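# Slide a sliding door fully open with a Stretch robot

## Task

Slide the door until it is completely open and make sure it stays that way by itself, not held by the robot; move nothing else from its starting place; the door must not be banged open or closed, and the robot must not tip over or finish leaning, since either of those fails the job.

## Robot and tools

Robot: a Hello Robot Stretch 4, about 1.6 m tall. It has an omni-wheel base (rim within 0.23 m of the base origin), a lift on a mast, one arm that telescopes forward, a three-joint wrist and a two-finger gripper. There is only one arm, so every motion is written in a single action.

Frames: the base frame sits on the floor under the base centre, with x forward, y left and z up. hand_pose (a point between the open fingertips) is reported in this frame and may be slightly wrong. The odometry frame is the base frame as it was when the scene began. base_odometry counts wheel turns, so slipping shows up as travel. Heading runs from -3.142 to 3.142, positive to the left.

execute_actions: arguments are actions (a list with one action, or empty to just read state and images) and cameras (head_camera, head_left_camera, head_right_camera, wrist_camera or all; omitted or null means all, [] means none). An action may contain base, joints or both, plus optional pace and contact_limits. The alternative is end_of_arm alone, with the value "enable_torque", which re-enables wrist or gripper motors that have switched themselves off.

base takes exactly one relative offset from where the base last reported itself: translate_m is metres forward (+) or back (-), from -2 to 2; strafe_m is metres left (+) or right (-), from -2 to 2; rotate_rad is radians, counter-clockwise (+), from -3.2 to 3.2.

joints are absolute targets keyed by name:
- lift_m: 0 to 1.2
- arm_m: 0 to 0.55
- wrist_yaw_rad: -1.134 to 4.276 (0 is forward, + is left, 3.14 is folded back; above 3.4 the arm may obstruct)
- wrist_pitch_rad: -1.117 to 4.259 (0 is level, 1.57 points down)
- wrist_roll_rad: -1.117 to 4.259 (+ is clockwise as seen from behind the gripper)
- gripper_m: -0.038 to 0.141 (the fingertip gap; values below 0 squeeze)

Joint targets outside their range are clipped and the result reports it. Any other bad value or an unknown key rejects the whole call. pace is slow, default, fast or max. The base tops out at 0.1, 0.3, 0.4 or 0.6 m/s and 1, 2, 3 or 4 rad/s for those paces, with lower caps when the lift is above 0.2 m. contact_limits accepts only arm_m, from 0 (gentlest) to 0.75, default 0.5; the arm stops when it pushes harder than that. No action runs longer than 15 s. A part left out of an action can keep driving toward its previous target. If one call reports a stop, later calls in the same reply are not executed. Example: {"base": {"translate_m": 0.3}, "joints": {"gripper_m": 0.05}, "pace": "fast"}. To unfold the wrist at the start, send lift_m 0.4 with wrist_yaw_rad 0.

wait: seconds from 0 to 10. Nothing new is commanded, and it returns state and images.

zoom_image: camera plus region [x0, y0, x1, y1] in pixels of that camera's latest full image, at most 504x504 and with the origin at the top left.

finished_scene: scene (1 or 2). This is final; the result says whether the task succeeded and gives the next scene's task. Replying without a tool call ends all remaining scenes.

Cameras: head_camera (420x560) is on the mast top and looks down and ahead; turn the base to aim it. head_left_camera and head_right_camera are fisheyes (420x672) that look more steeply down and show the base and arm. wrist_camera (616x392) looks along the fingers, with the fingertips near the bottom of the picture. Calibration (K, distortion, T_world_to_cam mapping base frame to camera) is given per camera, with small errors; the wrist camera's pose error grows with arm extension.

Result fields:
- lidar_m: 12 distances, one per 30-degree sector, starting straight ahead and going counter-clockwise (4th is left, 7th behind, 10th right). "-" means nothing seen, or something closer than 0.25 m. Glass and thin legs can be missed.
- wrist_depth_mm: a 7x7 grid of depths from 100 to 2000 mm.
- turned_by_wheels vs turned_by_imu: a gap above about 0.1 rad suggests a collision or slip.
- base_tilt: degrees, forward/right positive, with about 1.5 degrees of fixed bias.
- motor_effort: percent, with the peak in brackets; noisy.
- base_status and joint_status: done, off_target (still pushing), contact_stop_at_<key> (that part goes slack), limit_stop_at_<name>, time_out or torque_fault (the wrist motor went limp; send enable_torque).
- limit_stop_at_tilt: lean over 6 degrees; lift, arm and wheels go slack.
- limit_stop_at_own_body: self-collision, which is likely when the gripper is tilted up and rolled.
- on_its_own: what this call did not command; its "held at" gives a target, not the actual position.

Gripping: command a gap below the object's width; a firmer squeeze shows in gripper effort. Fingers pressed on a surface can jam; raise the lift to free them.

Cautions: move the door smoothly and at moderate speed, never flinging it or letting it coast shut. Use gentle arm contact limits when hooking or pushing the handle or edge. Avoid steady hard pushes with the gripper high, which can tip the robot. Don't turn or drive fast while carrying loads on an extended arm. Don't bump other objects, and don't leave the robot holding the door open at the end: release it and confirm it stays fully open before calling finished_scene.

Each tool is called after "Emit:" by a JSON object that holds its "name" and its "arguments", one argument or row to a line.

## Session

Emit:
{"name": "execute_actions", "arguments": {
  "actions": []
}}

Scene clock: 0.00 s.
base_odometry: x=+0.000 y=+0.000 heading=+0.000 (m, m, rad; odometry frame)
turned_by_wheels: +0.000 (rad since the last result)
turned_by_imu: +0.000 (rad since the last result)
base_tilt: forward=-0.1 right=+0.9 (deg)
lidar_m: 0.93 0.86 1.10 2.08 2.08 1.16 0.70 0.67 0.85 1.35 1.36 1.13
base_status: not commanded
joint_positions: lift_m=+0.147 arm_m=+0.002 wrist_yaw_rad=+3.255 wrist_pitch_rad=-0.014 wrist_roll_rad=+0.007 gripper_m=+0.057
joint_status: not commanded
motor_effort: lift_m=+19 arm_m=-1 wrist_yaw_rad=-1 wrist_pitch_rad=-8 wrist_roll_rad=-2 gripper_m=-2 wheel_0=+0 wheel_1=+0 wheel_2=+0 (%)
hand_pose: x=-0.1231 y=+0.0542 z=+0.3296 quat_wxyz=(-0.057, +0.007, +0.004, +0.998) (m; base frame)
wrist_depth_mm: - 140 202 1708 1708 1863 1921 / - - 137 1661 1708 1808 1921 / - - 136 1661 1708 1756 1863 / - 113 137 1661 1708 1336 1060 / 141 138 1537 1618 1708 1229 1025 / 207 1464 220 1430 216 1182 1042 / 204 904 842 162 820 854 866
pictures: head_camera, head_left_camera, head_right_camera, wrist_camera
camera_calibration (this result's frames):
wrist_camera: T_world_to_cam=[[-0.0767407, 0.996109, -0.0433279, -0.0564694], [-0.0507445, -0.0473018, -0.997591, 0.392992], [-0.995759, -0.0743571, 0.054177, 0.0897545], [0, 0, 0, 1]] pos_world=[0.104982, 0.0815128, 0.384736]
Images, in order (width x height): head_camera 420x560, head_left_camera 420x672, head_right_camera 420x672, wrist_camera 616x392.

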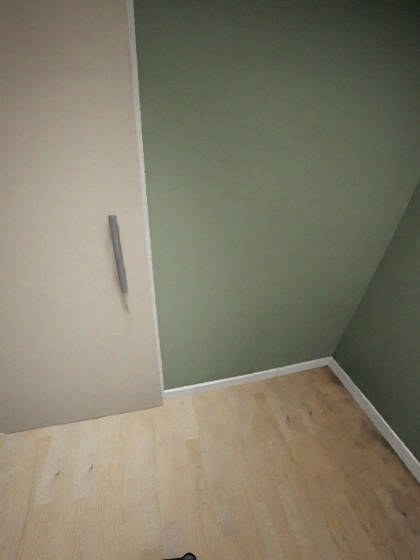

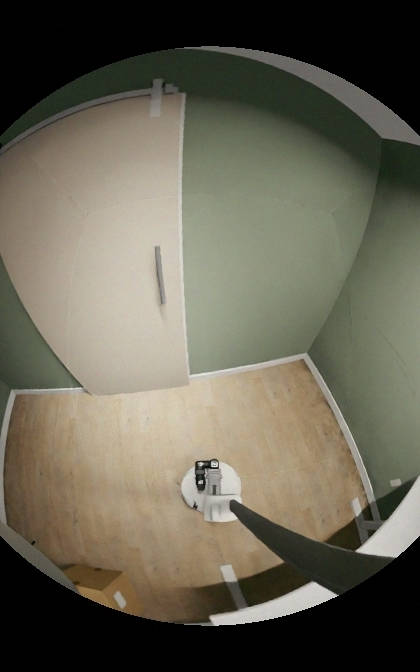

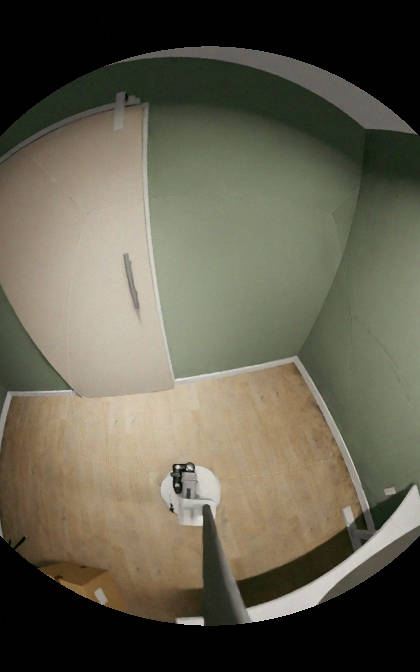

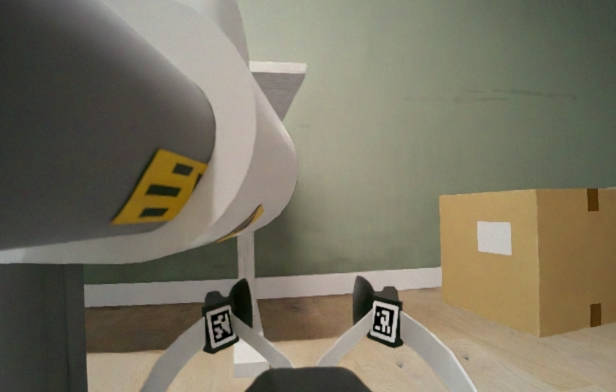

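Emit:
{"name": "execute_actions", "arguments": {
  "actions": [
    {"base":{"rotate_rad":0.26},"joints":{"lift_m":0.95,"wrist_yaw_rad":0,"gripper_m":0.12},"pace":"fast"}
  ]
}}

Scene clock: 3.63 s.
base_odometry: x=+0.000 y=+0.000 heading=+0.260 (m, m, rad; odometry frame)
turned_by_wheels: +0.260 (rad since the last result)
turned_by_imu: +0.258 (rad since the last result)
base_tilt: forward=+0.0 right=+0.9 (deg)
lidar_m: 0.83 0.97 1.36 2.38 1.16 0.71 0.70 0.71 1.02 1.34 1.41 0.99
base_status: done
joint_positions: lift_m=+0.950 arm_m=+0.002 wrist_yaw_rad=+0.001 wrist_pitch_rad=-0.014 wrist_roll_rad=+0.007 gripper_m=+0.120
joint_status: all done
motor_effort: lift_m=+23(24) arm_m=-1(1) wrist_yaw_rad=-4(8) wrist_pitch_rad=-8(7) wrist_roll_rad=-2(2) gripper_m=+0(2) wheel_0=-2(6) wheel_1=-1(9) wheel_2=+0(8) (%)
hand_pose: x=+0.4619 y=-0.0873 z=+1.1318 quat_wxyz=(+1.000, +0.004, -0.007, +0.000) (m; base frame)
wrist_depth_mm: 699 707 715 768 778 788 788 / 699 707 715 778 788 788 788 / 707 715 715 778 778 778 778 / 699 699 715 768 768 778 778 / 691 707 699 759 768 778 768 / 691 699 699 759 221 778 768 / 683 691 699 153 768 778 768
pictures: head_camera, head_left_camera, head_right_camera, wrist_camera
camera_calibration (this result's frames):
wrist_camera: T_world_to_cam=[[-0.0361596, -0.998406, -0.0433272, -0.0287492], [0.0557529, 0.0412727, -0.997591, 1.17477], [0.99779, -0.0384881, 0.0541717, -0.299316], [0, 0, 0, 1]] pos_world=[0.232118, -0.0887093, 1.18691]
Images, in order (width x height): head_camera 420x560, head_left_camera 420x672, head_right_camera 420x672, wrist_camera 616x392.

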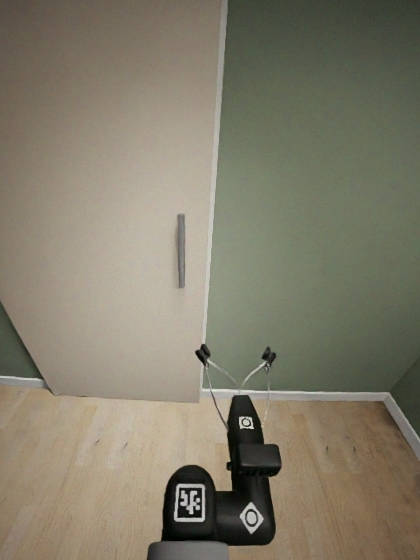

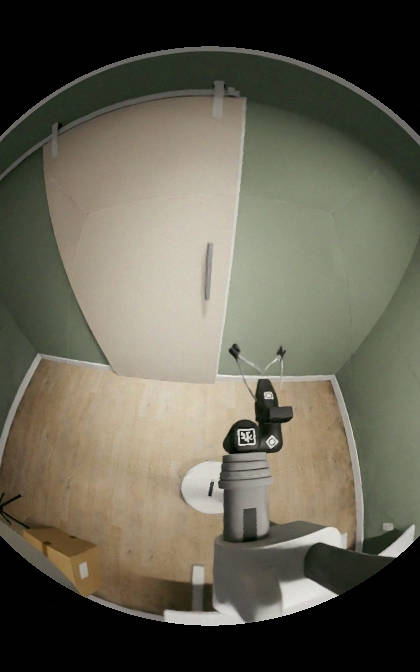

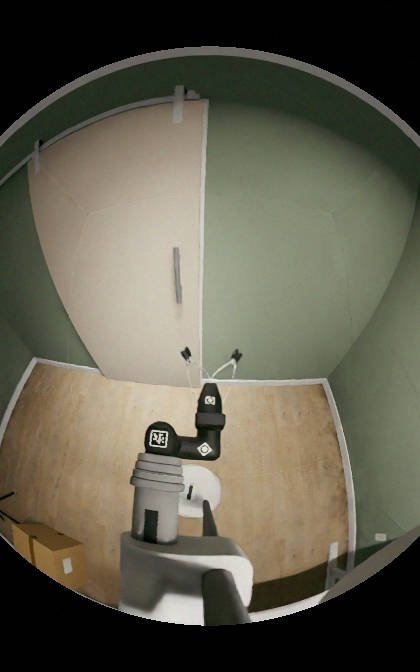

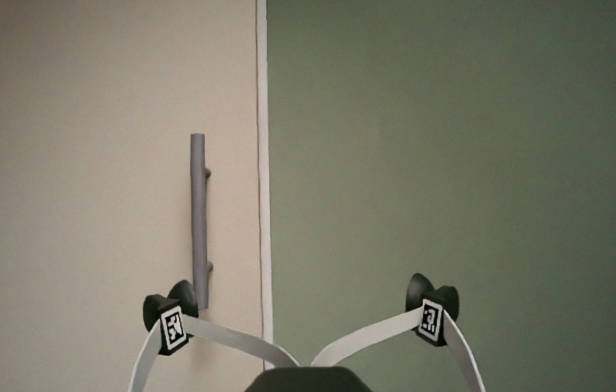

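Emit:
{"name": "execute_actions", "arguments": {
  "actions": [
    {"base":{"rotate_rad":-0.04},"joints":{"lift_m":0.98}}
  ],
  "cameras": []
}}

Emit:
{"name": "execute_actions", "arguments": {
  "actions": [
    {"base":{"strafe_m":0.19},"joints":{"arm_m":0.2}}
  ],
  "cameras": ["wrist_camera"]
}}

Scene clock: 5.50 s.
base_odometry: x=+0.000 y=+0.000 heading=+0.220 (m, m, rad; odometry frame)
turned_by_wheels: -0.039 (rad since the last result)
turned_by_imu: -0.040 (rad since the last result)
base_tilt: forward=+0.1 right=+0.8 (deg)
lidar_m: 0.86 0.95 1.29 2.36 1.18 1.21 0.72 0.72 0.99 1.36 1.40 1.01
base_status: done
joint_positions: lift_m=+0.980 arm_m=+0.002 wrist_yaw_rad=+0.000 wrist_pitch_rad=-0.014 wrist_roll_rad=+0.007 gripper_m=+0.120
joint_status: all done
motor_effort: lift_m=+23(24) arm_m=-1(1) wrist_yaw_rad=-2(1) wrist_pitch_rad=-6(8) wrist_roll_rad=-3(2) gripper_m=-1(0) wheel_0=+3(3) wheel_1=+2(6) wheel_2=+1(4) (%)
hand_pose: x=+0.4619 y=-0.0873 z=+1.1618 quat_wxyz=(+1.000, +0.004, -0.007, +0.000) (m; base frame)
wrist_depth_mm: 691 699 723 788 788 809 831 / 691 691 715 778 788 809 820 / 699 707 707 778 798 798 809 / 676 699 707 778 788 798 809 / 683 691 699 778 778 798 798 / 676 691 699 768 221 798 809 / 668 691 691 153 778 788 809
pictures: none
No camera images: the call's "cameras" was empty. Leave "cameras" out to get every camera's image.

Scene clock: 7.40 s.
base_odometry: x=-0.042 y=+0.185 heading=+0.220 (m, m, rad; odometry frame)
turned_by_wheels: +0.000 (rad since the last result)
turned_by_imu: -0.001 (rad since the last result)
base_tilt: forward=+0.0 right=+0.7 (deg)
lidar_m: 0.85 0.95 1.37 2.17 1.19 1.02 0.71 0.73 0.96 1.55 1.41 1.01
base_status: done
joint_positions: lift_m=+0.980 arm_m=+0.199 wrist_yaw_rad=+0.000 wrist_pitch_rad=-0.014 wrist_roll_rad=+0.007 gripper_m=+0.120
joint_status: all done
motor_effort: lift_m=+23(23) arm_m=+6(6) wrist_yaw_rad=-1(0) wrist_pitch_rad=-8(7) wrist_roll_rad=-2(2) gripper_m=+0(0) wheel_0=+0(9) wheel_1=+0(11) wheel_2=+0(1) (%)
hand_pose: x=+0.6584 y=-0.0874 z=+1.1618 quat_wxyz=(+1.000, +0.004, -0.007, +0.000) (m; base frame)
wrist_depth_mm: 500 508 512 525 597 603 609 / 500 504 512 521 591 597 609 / 496 504 517 517 585 597 597 / 496 504 512 521 585 597 603 / 496 504 512 517 580 597 597 / 488 496 504 517 221 591 597 / 488 496 504 152 580 585 597
pictures: wrist_camera
camera_calibration (this result's frames):
wrist_camera: T_world_to_cam=[[-0.0365542, -0.998392, -0.0433297, -0.0201921], [0.0558298, 0.0412507, -0.997588, 1.19371], [0.997771, -0.0388852, 0.0542322, -0.497147], [0, 0, 0, 1]] pos_world=[0.428656, -0.0887326, 1.21692]
Images, in order (width x height): wrist_camera 616x392.

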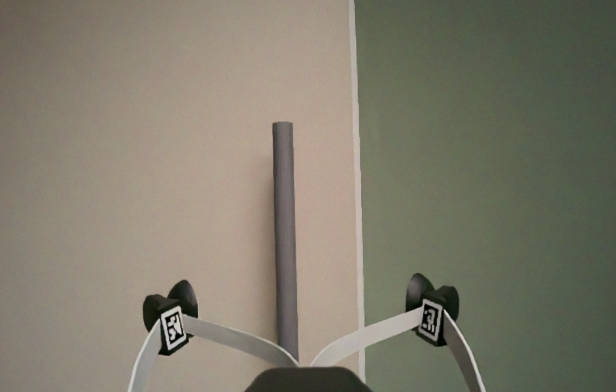

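Emit:
{"name": "execute_actions", "arguments": {
  "actions": [
    {"base":{"translate_m":0.245},"joints":{"gripper_m":0.08}}
  ],
  "cameras": ["wrist_camera"]
}}

Scene clock: 10.17 s.
base_odometry: x=+0.197 y=+0.239 heading=+0.221 (m, m, rad; odometry frame)
turned_by_wheels: +0.000 (rad since the last result)
turned_by_imu: -0.001 (rad since the last result)
base_tilt: forward=+0.0 right=+0.9 (deg)
lidar_m: 0.63 0.67 0.96 2.19 1.53 1.23 0.95 0.97 1.35 1.53 1.08 0.76
base_status: done
joint_positions: lift_m=+0.980 arm_m=+0.199 wrist_yaw_rad=+0.000 wrist_pitch_rad=-0.014 wrist_roll_rad=+0.007 gripper_m=+0.080
joint_status: all done
motor_effort: lift_m=+23(23) arm_m=+6(6) wrist_yaw_rad=+1(2) wrist_pitch_rad=-8(7) wrist_roll_rad=-2(1) gripper_m=-2(2) wheel_0=+2(7) wheel_1=+3(7) wheel_2=+0(9) (%)
hand_pose: x=+0.6584 y=-0.0874 z=+1.1618 quat_wxyz=(+1.000, +0.004, -0.007, +0.000) (m; base frame)
wrist_depth_mm: 266 271 273 278 283 347 351 / 267 270 273 277 282 347 351 / 264 270 271 274 281 343 351 / 264 267 272 274 281 342 347 / 263 266 271 276 279 342 345 / 260 266 213 273 222 340 345 / 260 263 267 157 276 340 343
pictures: wrist_camera
camera_calibration (this result's frames):
wrist_camera: T_world_to_cam=[[-0.0365543, -0.998392, -0.0433296, -0.0201909], [0.0558299, 0.0412506, -0.997588, 1.19371], [0.997771, -0.0388852, 0.0542322, -0.497175], [0, 0, 0, 1]] pos_world=[0.428684, -0.0887326, 1.21692]
Images, in order (width x height): wrist_camera 616x392.

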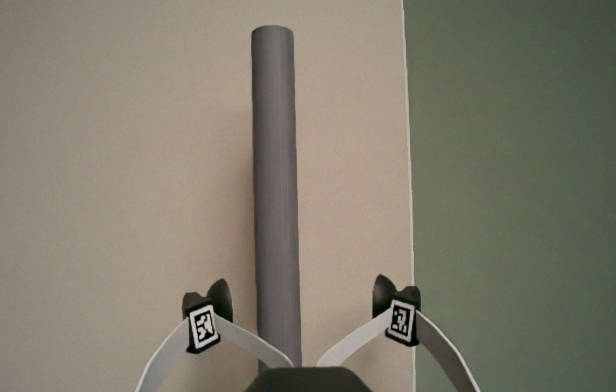

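Emit:
{"name": "execute_actions", "arguments": {
  "actions": [
    {"base":{"strafe_m":0.045},"joints":{"arm_m":0.21},"pace":"slow"}
  ],
  "cameras": []
}}

Emit:
{"name": "execute_actions", "arguments": {
  "actions": [
    {"base":{"strafe_m":0.4},"pace":"slow"}
  ],
  "cameras": ["wrist_camera","head_left_camera"]
}}

Scene clock: 12.43 s.
base_odometry: x=+0.188 y=+0.283 heading=+0.221 (m, m, rad; odometry frame)
turned_by_wheels: +0.000 (rad since the last result)
turned_by_imu: -0.001 (rad since the last result)
base_tilt: forward=+0.0 right=+0.8 (deg)
lidar_m: 0.61 0.67 0.98 2.11 2.03 1.22 0.95 0.95 1.33 1.57 1.06 0.72
base_status: done
joint_positions: lift_m=+0.980 arm_m=+0.209 wrist_yaw_rad=+0.000 wrist_pitch_rad=-0.014 wrist_roll_rad=+0.007 gripper_m=+0.080
joint_status: all done
motor_effort: lift_m=+23(23) arm_m=+5(5) wrist_yaw_rad=-1(2) wrist_pitch_rad=-6(7) wrist_roll_rad=-2(2) gripper_m=-1(1) wheel_0=-5(6) wheel_1=+4(6) wheel_2=+0(3) (%)
hand_pose: x=+0.6684 y=-0.0874 z=+1.1618 quat_wxyz=(+1.000, +0.004, -0.007, +0.000) (m; base frame)
wrist_depth_mm: 257 259 265 267 272 338 343 / 255 259 264 265 271 336 338 / 254 257 260 263 270 334 340 / 254 256 262 263 270 332 336 / 251 255 260 264 268 329 336 / 251 254 224 262 197 330 334 / 250 253 257 154 265 327 332
pictures: none
No camera images: the call's "cameras" was empty. Leave "cameras" out to get every camera's image.

Scene clock: 17.57 s.
base_odometry: x=+0.101 y=+0.673 heading=+0.220 (m, m, rad; odometry frame)
turned_by_wheels: +0.000 (rad since the last result)
turned_by_imu: -0.006 (rad since the last result)
base_tilt: forward=-0.1 right=+0.9 (deg)
lidar_m: 0.62 0.67 0.95 1.72 1.70 1.08 1.07 1.07 1.36 1.98 1.08 0.67
base_status: done
joint_positions: lift_m=+0.980 arm_m=+0.210 wrist_yaw_rad=-0.004 wrist_pitch_rad=-0.014 wrist_roll_rad=+0.007 gripper_m=+0.080
joint_status: not commanded
motor_effort: lift_m=+23(23) arm_m=+3(6) wrist_yaw_rad=+11(43) wrist_pitch_rad=-7(8) wrist_roll_rad=-2(2) gripper_m=-3(12) wheel_0=-4(23) wheel_1=+1(6) wheel_2=-2(2) (%)
hand_pose: x=+0.6686 y=-0.0887 z=+1.1618 quat_wxyz=(+1.000, +0.004, -0.007, -0.002) (m; base frame)
wrist_depth_mm: 245 251 255 258 264 - - / 245 250 254 258 262 - - / 244 248 254 256 263 - - / 243 247 252 256 260 - - / 241 246 251 254 259 265 - / 241 247 224 254 190 263 - / 241 243 248 252 190 263 1863
pictures: head_left_camera, wrist_camera
camera_calibration (this result's frames):
wrist_camera: T_world_to_cam=[[-0.0409877, -0.99822, -0.0433247, -0.0181256], [0.0558719, 0.0410034, -0.997596, 1.19312], [0.997596, -0.0433098, 0.0540918, -0.507433], [0, 0, 0, 1]] pos_world=[0.438809, -0.0889922, 1.21691]
Images, in order (width x height): head_left_camera 420x672, wrist_camera 616x392.

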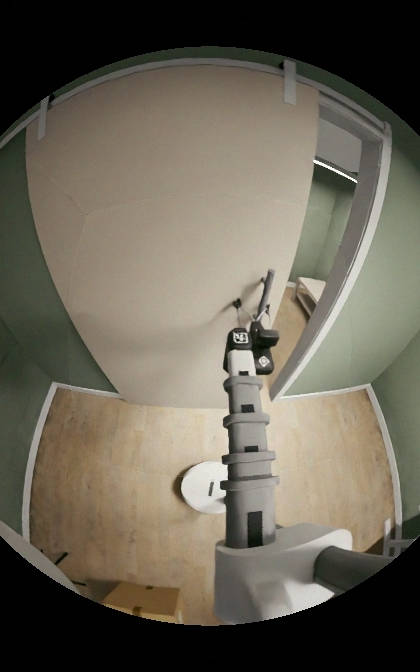

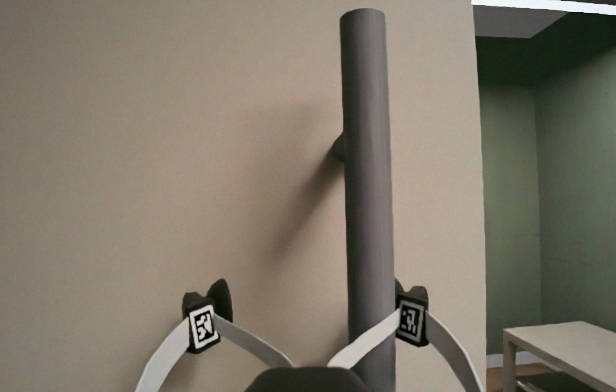

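Emit:
{"name": "execute_actions", "arguments": {
  "actions": [
    {"base":{"strafe_m":0.35},"joints":{"arm_m":0.197},"pace":"slow"}
  ],
  "cameras": ["wrist_camera","head_left_camera"]
}}

Emit:
{"name": "zoom_image", "arguments": {
  "camera": "head_left_camera",
  "region": [0, 70, 120, 190]
}}

Scene clock: 23.03 s.
base_odometry: x=+0.024 y=+1.014 heading=+0.220 (m, m, rad; odometry frame)
turned_by_wheels: +0.000 (rad since the last result)
turned_by_imu: -0.005 (rad since the last result)
base_tilt: forward=-0.1 right=+0.8 (deg)
lidar_m: 0.61 0.68 0.91 1.38 1.41 1.14 1.03 1.24 1.36 2.34 1.13 0.68
base_status: done
joint_positions: lift_m=+0.980 arm_m=+0.198 wrist_yaw_rad=-0.007 wrist_pitch_rad=-0.014 wrist_roll_rad=+0.007 gripper_m=+0.080
joint_status: all done
on_its_own: wrist_yaw_rad is at rest, and its effort (+18) is outside its rest range (-13 to +13)
motor_effort: lift_m=+23(23) arm_m=-5(11) wrist_yaw_rad=+18(34) wrist_pitch_rad=-7(8) wrist_roll_rad=-1(2) gripper_m=-4(13) wheel_0=-7(23) wheel_1=+2(3) wheel_2=-1(2) (%)
hand_pose: x=+0.6566 y=-0.0893 z=+1.1618 quat_wxyz=(+1.000, +0.004, -0.007, -0.003) (m; base frame)
wrist_depth_mm: 248 252 258 263 268 - - / 247 251 256 262 266 - - / 246 250 255 258 265 - - / 243 249 255 258 264 - - / 243 248 254 257 263 - - / 242 246 224 258 195 267 - / 242 245 250 255 191 267 -
pictures: head_left_camera, wrist_camera
camera_calibration (this result's frames):
wrist_camera: T_world_to_cam=[[-0.0433071, -0.998122, -0.0433244, -0.0177512], [0.055967, 0.0408732, -0.997596, 1.19374], [0.997493, -0.0456277, 0.0540917, -0.495698], [0, 0, 0, 1]] pos_world=[0.426876, -0.0891275, 1.21691]
Images, in order (width x height): head_left_camera 420x672, wrist_camera 616x392.

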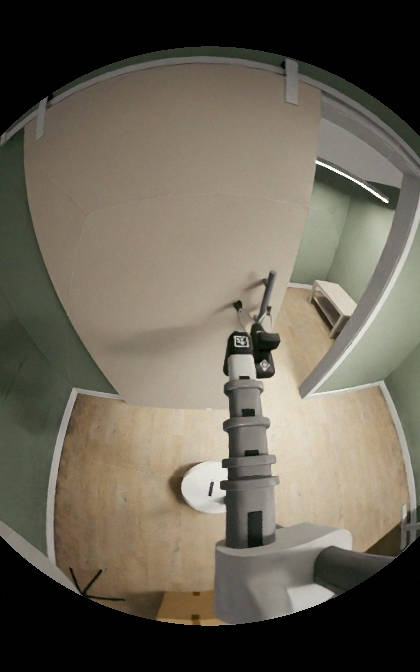

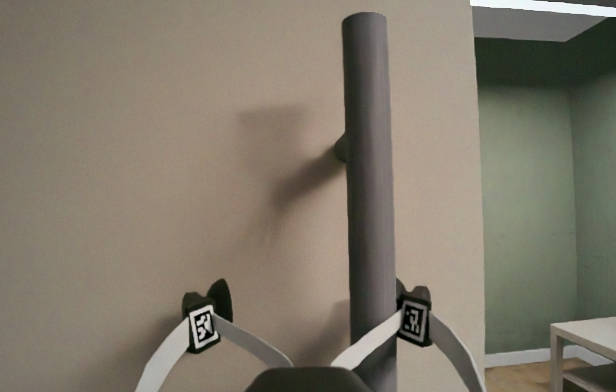

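Region (0, 70, 120, 190) of head_left_camera's 420x672 image, scaled by 4.200, with more detail than that image has.

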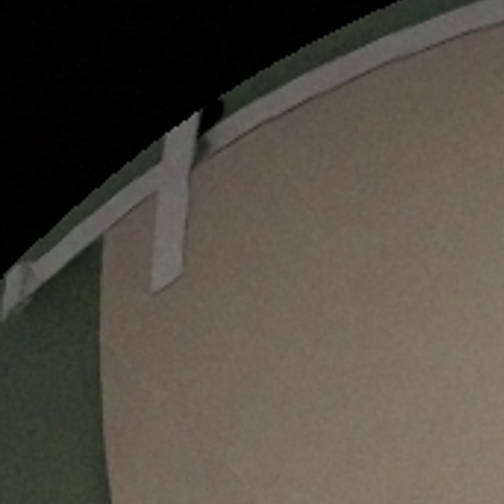

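Emit:
{"name": "execute_actions", "arguments": {
  "actions": [
    {"base":{"strafe_m":0.12},"joints":{"arm_m":0.192},"pace":"slow"}
  ],
  "cameras": ["wrist_camera","head_left_camera"]
}}

Emit:
{"name": "zoom_image", "arguments": {
  "camera": "head_left_camera",
  "region": [0, 70, 120, 190]
}}

Scene clock: 26.13 s.
base_odometry: x=-0.002 y=+1.131 heading=+0.219 (m, m, rad; odometry frame)
turned_by_wheels: +0.000 (rad since the last result)
turned_by_imu: -0.002 (rad since the last result)
base_tilt: forward=+0.0 right=+1.0 (deg)
lidar_m: 0.61 0.66 0.91 1.23 1.31 1.36 1.04 1.34 1.36 2.45 1.26 0.67
base_status: done
joint_positions: lift_m=+0.980 arm_m=+0.193 wrist_yaw_rad=-0.006 wrist_pitch_rad=-0.014 wrist_roll_rad=+0.007 gripper_m=+0.080
joint_status: all done
on_its_own: wrist_yaw_rad is at rest, and its effort (+17) is outside its rest range (-13 to +13)
motor_effort: lift_m=+23(23) arm_m=-6(8) wrist_yaw_rad=+17(34) wrist_pitch_rad=-6(7) wrist_roll_rad=-2(1) gripper_m=-3(10) wheel_0=-6(20) wheel_1=+2(8) wheel_2=-1(3) (%)
hand_pose: x=+0.6518 y=-0.0890 z=+1.1618 quat_wxyz=(+1.000, +0.004, -0.007, -0.003) (m; base frame)
wrist_depth_mm: 248 252 260 263 268 - - / 248 253 257 262 267 - - / 247 251 256 260 267 - - / 246 251 254 260 267 - - / 245 250 254 259 265 - - / 244 249 224 258 195 - - / 244 246 252 256 193 - -
pictures: head_left_camera, wrist_camera
camera_calibration (this result's frames):
wrist_camera: T_world_to_cam=[[-0.0422205, -0.998169, -0.0433247, -0.0183578], [0.0559226, 0.0409344, -0.997596, 1.19403], [0.997542, -0.0445419, 0.0540919, -0.490843], [0, 0, 0, 1]] pos_world=[0.422089, -0.0890641, 1.21691]
Images, in order (width x height): head_left_camera 420x672, wrist_camera 616x392.

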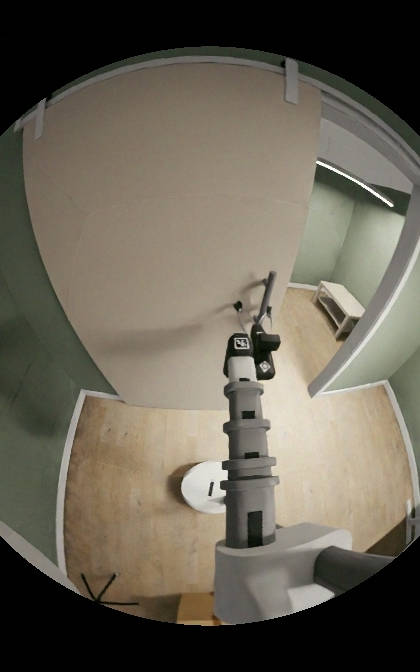

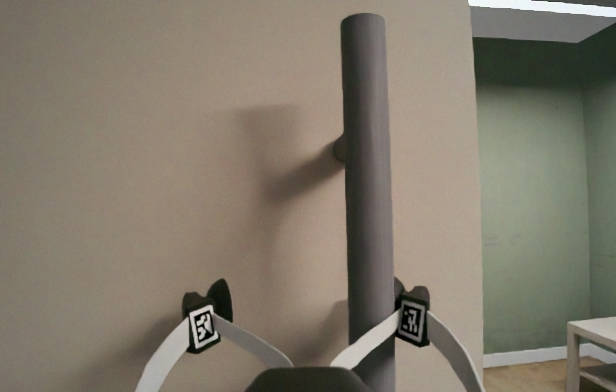

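Region (0, 70, 120, 190) of head_left_camera's 420x672 image, scaled by 4.200, with more detail than that image has.

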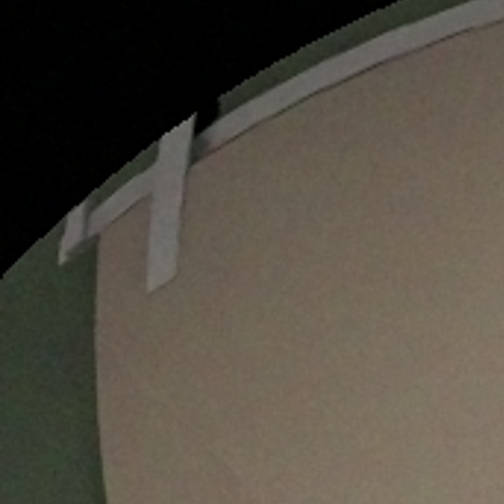

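Emit:
{"name": "execute_actions", "arguments": {
  "actions": [
    {"base":{"strafe_m":0.07},"pace":"slow"}
  ],
  "cameras": ["wrist_camera","head_left_camera"]
}}

Emit:
{"name": "zoom_image", "arguments": {
  "camera": "head_left_camera",
  "region": [0, 70, 120, 190]
}}

Scene clock: 28.83 s.
base_odometry: x=-0.017 y=+1.200 heading=+0.219 (m, m, rad; odometry frame)
turned_by_wheels: +0.000 (rad since the last result)
turned_by_imu: -0.002 (rad since the last result)
base_tilt: forward=+0.0 right=+0.8 (deg)
lidar_m: 0.58 0.68 0.91 1.19 1.22 1.32 1.05 1.09 1.38 2.51 1.32 0.67
base_status: done
joint_positions: lift_m=+0.980 arm_m=+0.193 wrist_yaw_rad=-0.001 wrist_pitch_rad=-0.014 wrist_roll_rad=+0.007 gripper_m=+0.080
joint_status: not commanded
motor_effort: lift_m=+23(23) arm_m=-5(5) wrist_yaw_rad=+5(39) wrist_pitch_rad=-8(7) wrist_roll_rad=-2(2) gripper_m=-1(10) wheel_0=-3(20) wheel_1=+3(8) wheel_2=-2(1) (%)
hand_pose: x=+0.6521 y=-0.0878 z=+1.1618 quat_wxyz=(+1.000, +0.004, -0.007, -0.001) (m; base frame)
wrist_depth_mm: 247 250 255 260 265 - - / 246 251 254 259 264 - - / 246 250 254 257 264 - - / 244 249 253 256 263 - - / 243 247 252 255 262 - - / 242 247 225 255 191 - - / 242 244 249 174 190 - -
pictures: head_left_camera, wrist_camera
camera_calibration (this result's frames):
wrist_camera: T_world_to_cam=[[-0.0381156, -0.998334, -0.0433244, -0.019856], [0.0557537, 0.0411638, -0.997596, 1.1941], [0.997717, -0.0404394, 0.0540918, -0.490795], [0, 0, 0, 1]] pos_world=[0.422342, -0.088824, 1.21691]
Images, in order (width x height): head_left_camera 420x672, wrist_camera 616x392.

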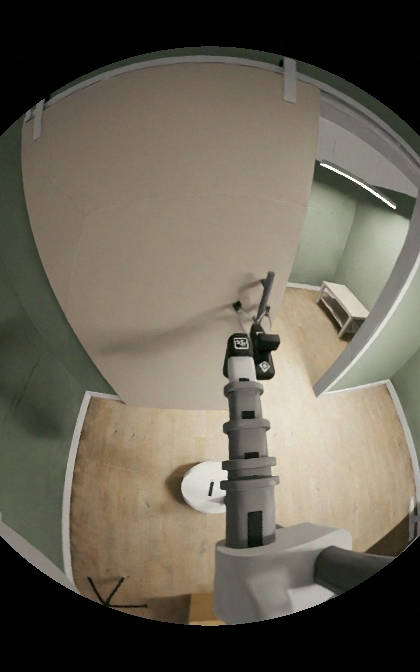

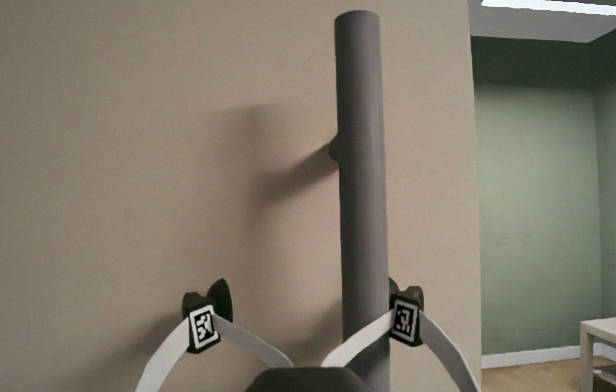

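Region (0, 70, 120, 190) of head_left_camera's 420x672 image, scaled by 4.200, with more detail than that image has.

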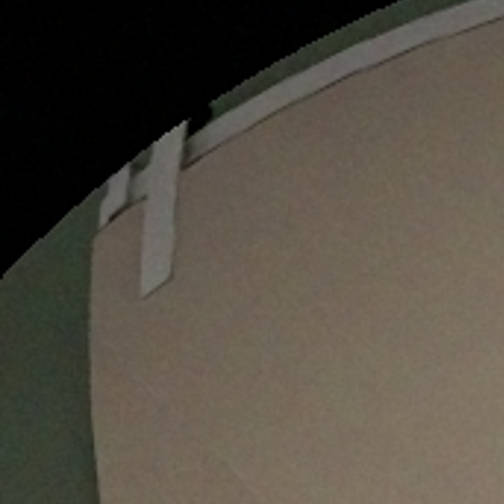

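Emit:
{"name": "execute_actions", "arguments": {
  "actions": [
    {"base":{"strafe_m":0.04},"pace":"slow"}
  ],
  "cameras": ["wrist_camera"]
}}

Scene clock: 30.77 s.
base_odometry: x=-0.025 y=+1.238 heading=+0.219 (m, m, rad; odometry frame)
turned_by_wheels: +0.000 (rad since the last result)
turned_by_imu: -0.001 (rad since the last result)
base_tilt: forward=+0.0 right=+0.8 (deg)
lidar_m: 0.57 0.66 0.89 1.15 1.19 1.36 1.05 1.07 1.40 2.57 1.36 0.67
base_status: done
joint_positions: lift_m=+0.980 arm_m=+0.193 wrist_yaw_rad=-0.003 wrist_pitch_rad=-0.014 wrist_roll_rad=+0.007 gripper_m=+0.080
joint_status: not commanded
motor_effort: lift_m=+23(23) arm_m=-4(5) wrist_yaw_rad=+8(41) wrist_pitch_rad=-7(8) wrist_roll_rad=-1(2) gripper_m=-3(8) wheel_0=-5(16) wheel_1=+4(6) wheel_2=-3(1) (%)
hand_pose: x=+0.6519 y=-0.0883 z=+1.1618 quat_wxyz=(+1.000, +0.004, -0.007, -0.001) (m; base frame)
wrist_depth_mm: 246 250 254 259 264 - - / 245 249 255 258 265 - - / 243 248 254 256 263 - - / 243 249 253 257 263 - - / 242 247 252 256 260 - - / 240 247 224 255 191 - - / 240 243 248 225 190 - -
pictures: wrist_camera
camera_calibration (this result's frames):
wrist_camera: T_world_to_cam=[[-0.0395665, -0.998277, -0.0433247, -0.0193302], [0.0558191, 0.0410828, -0.997595, 1.19408], [0.997657, -0.0418897, 0.0540975, -0.490722], [0, 0, 0, 1]] pos_world=[0.422155, -0.0889091, 1.21692]
Images, in order (width x height): wrist_camera 616x392.

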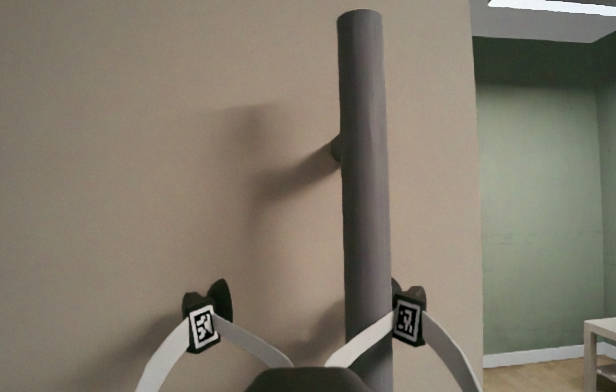

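Emit:
{"name": "execute_actions", "arguments": {
  "actions": [
    {"base":{"strafe_m":0.025},"pace":"slow"}
  ],
  "cameras": ["wrist_camera"]
}}

Scene clock: 32.33 s.
base_odometry: x=-0.030 y=+1.262 heading=+0.216 (m, m, rad; odometry frame)
turned_by_wheels: -0.002 (rad since the last result)
turned_by_imu: -0.003 (rad since the last result)
base_tilt: forward=-0.1 right=+0.8 (deg)
lidar_m: 0.59 0.66 0.91 1.13 1.16 1.31 1.05 1.07 1.38 2.59 1.36 0.64
base_status: done
joint_positions: lift_m=+0.980 arm_m=+0.193 wrist_yaw_rad=-0.018 wrist_pitch_rad=-0.014 wrist_roll_rad=+0.007 gripper_m=+0.080
joint_status: not commanded
on_its_own: wrist_yaw_rad is at rest, and its effort (+52) is outside its rest range (-13 to +13)
motor_effort: lift_m=+23(23) arm_m=-4(4) wrist_yaw_rad=+52(52) wrist_pitch_rad=-7(7) wrist_roll_rad=-1(2) gripper_m=-12(11) wheel_0=-21(21) wheel_1=-4(7) wheel_2=-4(5) (%)
hand_pose: x=+0.6505 y=-0.0927 z=+1.1618 quat_wxyz=(+1.000, +0.004, -0.007, -0.009) (m; base frame)
wrist_depth_mm: 241 247 254 262 265 - - / 240 246 253 260 202 - - / 239 244 252 257 204 273 - / 238 244 251 256 262 272 - / 237 243 250 256 260 271 - / 236 241 246 254 195 270 - / 236 240 245 253 193 268 -
pictures: wrist_camera
camera_calibration (this result's frames):
wrist_camera: T_world_to_cam=[[-0.0550709, -0.997542, -0.0433227, -0.0136933], [0.0564506, 0.0402086, -0.997595, 1.19385], [0.996885, -0.057384, 0.0540975, -0.490445], [0, 0, 0, 1]] pos_world=[0.42077, -0.0898063, 1.21692]
Images, in order (width x height): wrist_camera 616x392.

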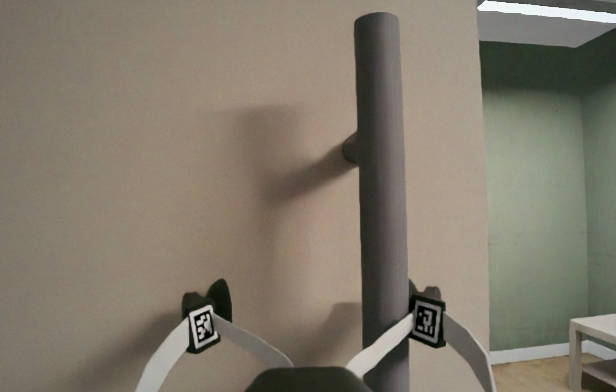

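Emit:
{"name": "execute_actions", "arguments": {
  "actions": [
    {"base":{"strafe_m":-0.035},"joints":{"gripper_m":0.12}}
  ],
  "cameras": []
}}

Emit:
{"name": "execute_actions", "arguments": {
  "actions": [
    {"joints":{"arm_m":0.09},"pace":"fast"}
  ],
  "cameras": []
}}

Emit:
{"name": "finished_scene", "arguments": {
  "scene": 2
}}

Scene clock: 34.50 s.
base_odometry: x=-0.023 y=+1.228 heading=+0.216 (m, m, rad; odometry frame)
turned_by_wheels: +0.000 (rad since the last result)
turned_by_imu: +0.000 (rad since the last result)
base_tilt: forward=+0.0 right=+0.8 (deg)
lidar_m: 0.60 0.65 0.92 1.16 1.21 1.38 1.06 1.06 1.41 2.54 1.33 0.67
base_status: done
joint_positions: lift_m=+0.980 arm_m=+0.193 wrist_yaw_rad=-0.001 wrist_pitch_rad=-0.014 wrist_roll_rad=+0.007 gripper_m=+0.120
joint_status: all done
motor_effort: lift_m=+23(23) arm_m=-4(4) wrist_yaw_rad=+0(52) wrist_pitch_rad=-8(7) wrist_roll_rad=-2(1) gripper_m=+0(9) wheel_0=+0(18) wheel_1=+0(16) wheel_2=-1(2) (%)
hand_pose: x=+0.6521 y=-0.0876 z=+1.1618 quat_wxyz=(+1.000, +0.004, -0.007, +0.000) (m; base frame)
wrist_depth_mm: 246 250 255 258 264 - - / 244 250 254 255 264 - - / 245 248 253 256 263 - - / 243 247 252 255 262 - - / 241 248 252 255 260 - - / 242 245 250 253 195 - - / 240 243 249 152 259 - -
pictures: none
No camera images: the call's "cameras" was empty. Leave "cameras" out to get every camera's image.

Scene clock: 35.60 s.
base_odometry: x=-0.023 y=+1.228 heading=+0.216 (m, m, rad; odometry frame)
turned_by_wheels: +0.000 (rad since the last result)
turned_by_imu: +0.000 (rad since the last result)
base_tilt: forward=+0.0 right=+0.8 (deg)
lidar_m: 0.60 0.65 0.91 1.17 1.20 1.33 1.05 1.07 1.40 2.56 1.33 0.69
base_status: not commanded
joint_positions: lift_m=+0.980 arm_m=+0.091 wrist_yaw_rad=+0.000 wrist_pitch_rad=-0.014 wrist_roll_rad=+0.007 gripper_m=+0.120
joint_status: all done
motor_effort: lift_m=+23(23) arm_m=-5(7) wrist_yaw_rad=+1(1) wrist_pitch_rad=-7(8) wrist_roll_rad=-2(1) gripper_m=+1(0) wheel_0=+0(1) wheel_1=+0(0) wheel_2=-1(1) (%)
hand_pose: x=+0.5503 y=-0.0874 z=+1.1618 quat_wxyz=(+1.000, +0.004, -0.007, +0.000) (m; base frame)
wrist_depth_mm: 343 349 357 362 368 - - / 343 349 355 359 366 - - / 340 347 353 359 368 - - / 340 345 353 357 368 - - / 340 343 349 355 364 - - / 336 342 347 351 220 - - / 334 343 347 153 359 - -
pictures: none
No camera images: the call's "cameras" was empty. Leave "cameras" out to get every camera's image.

The scene is finished: the task was done.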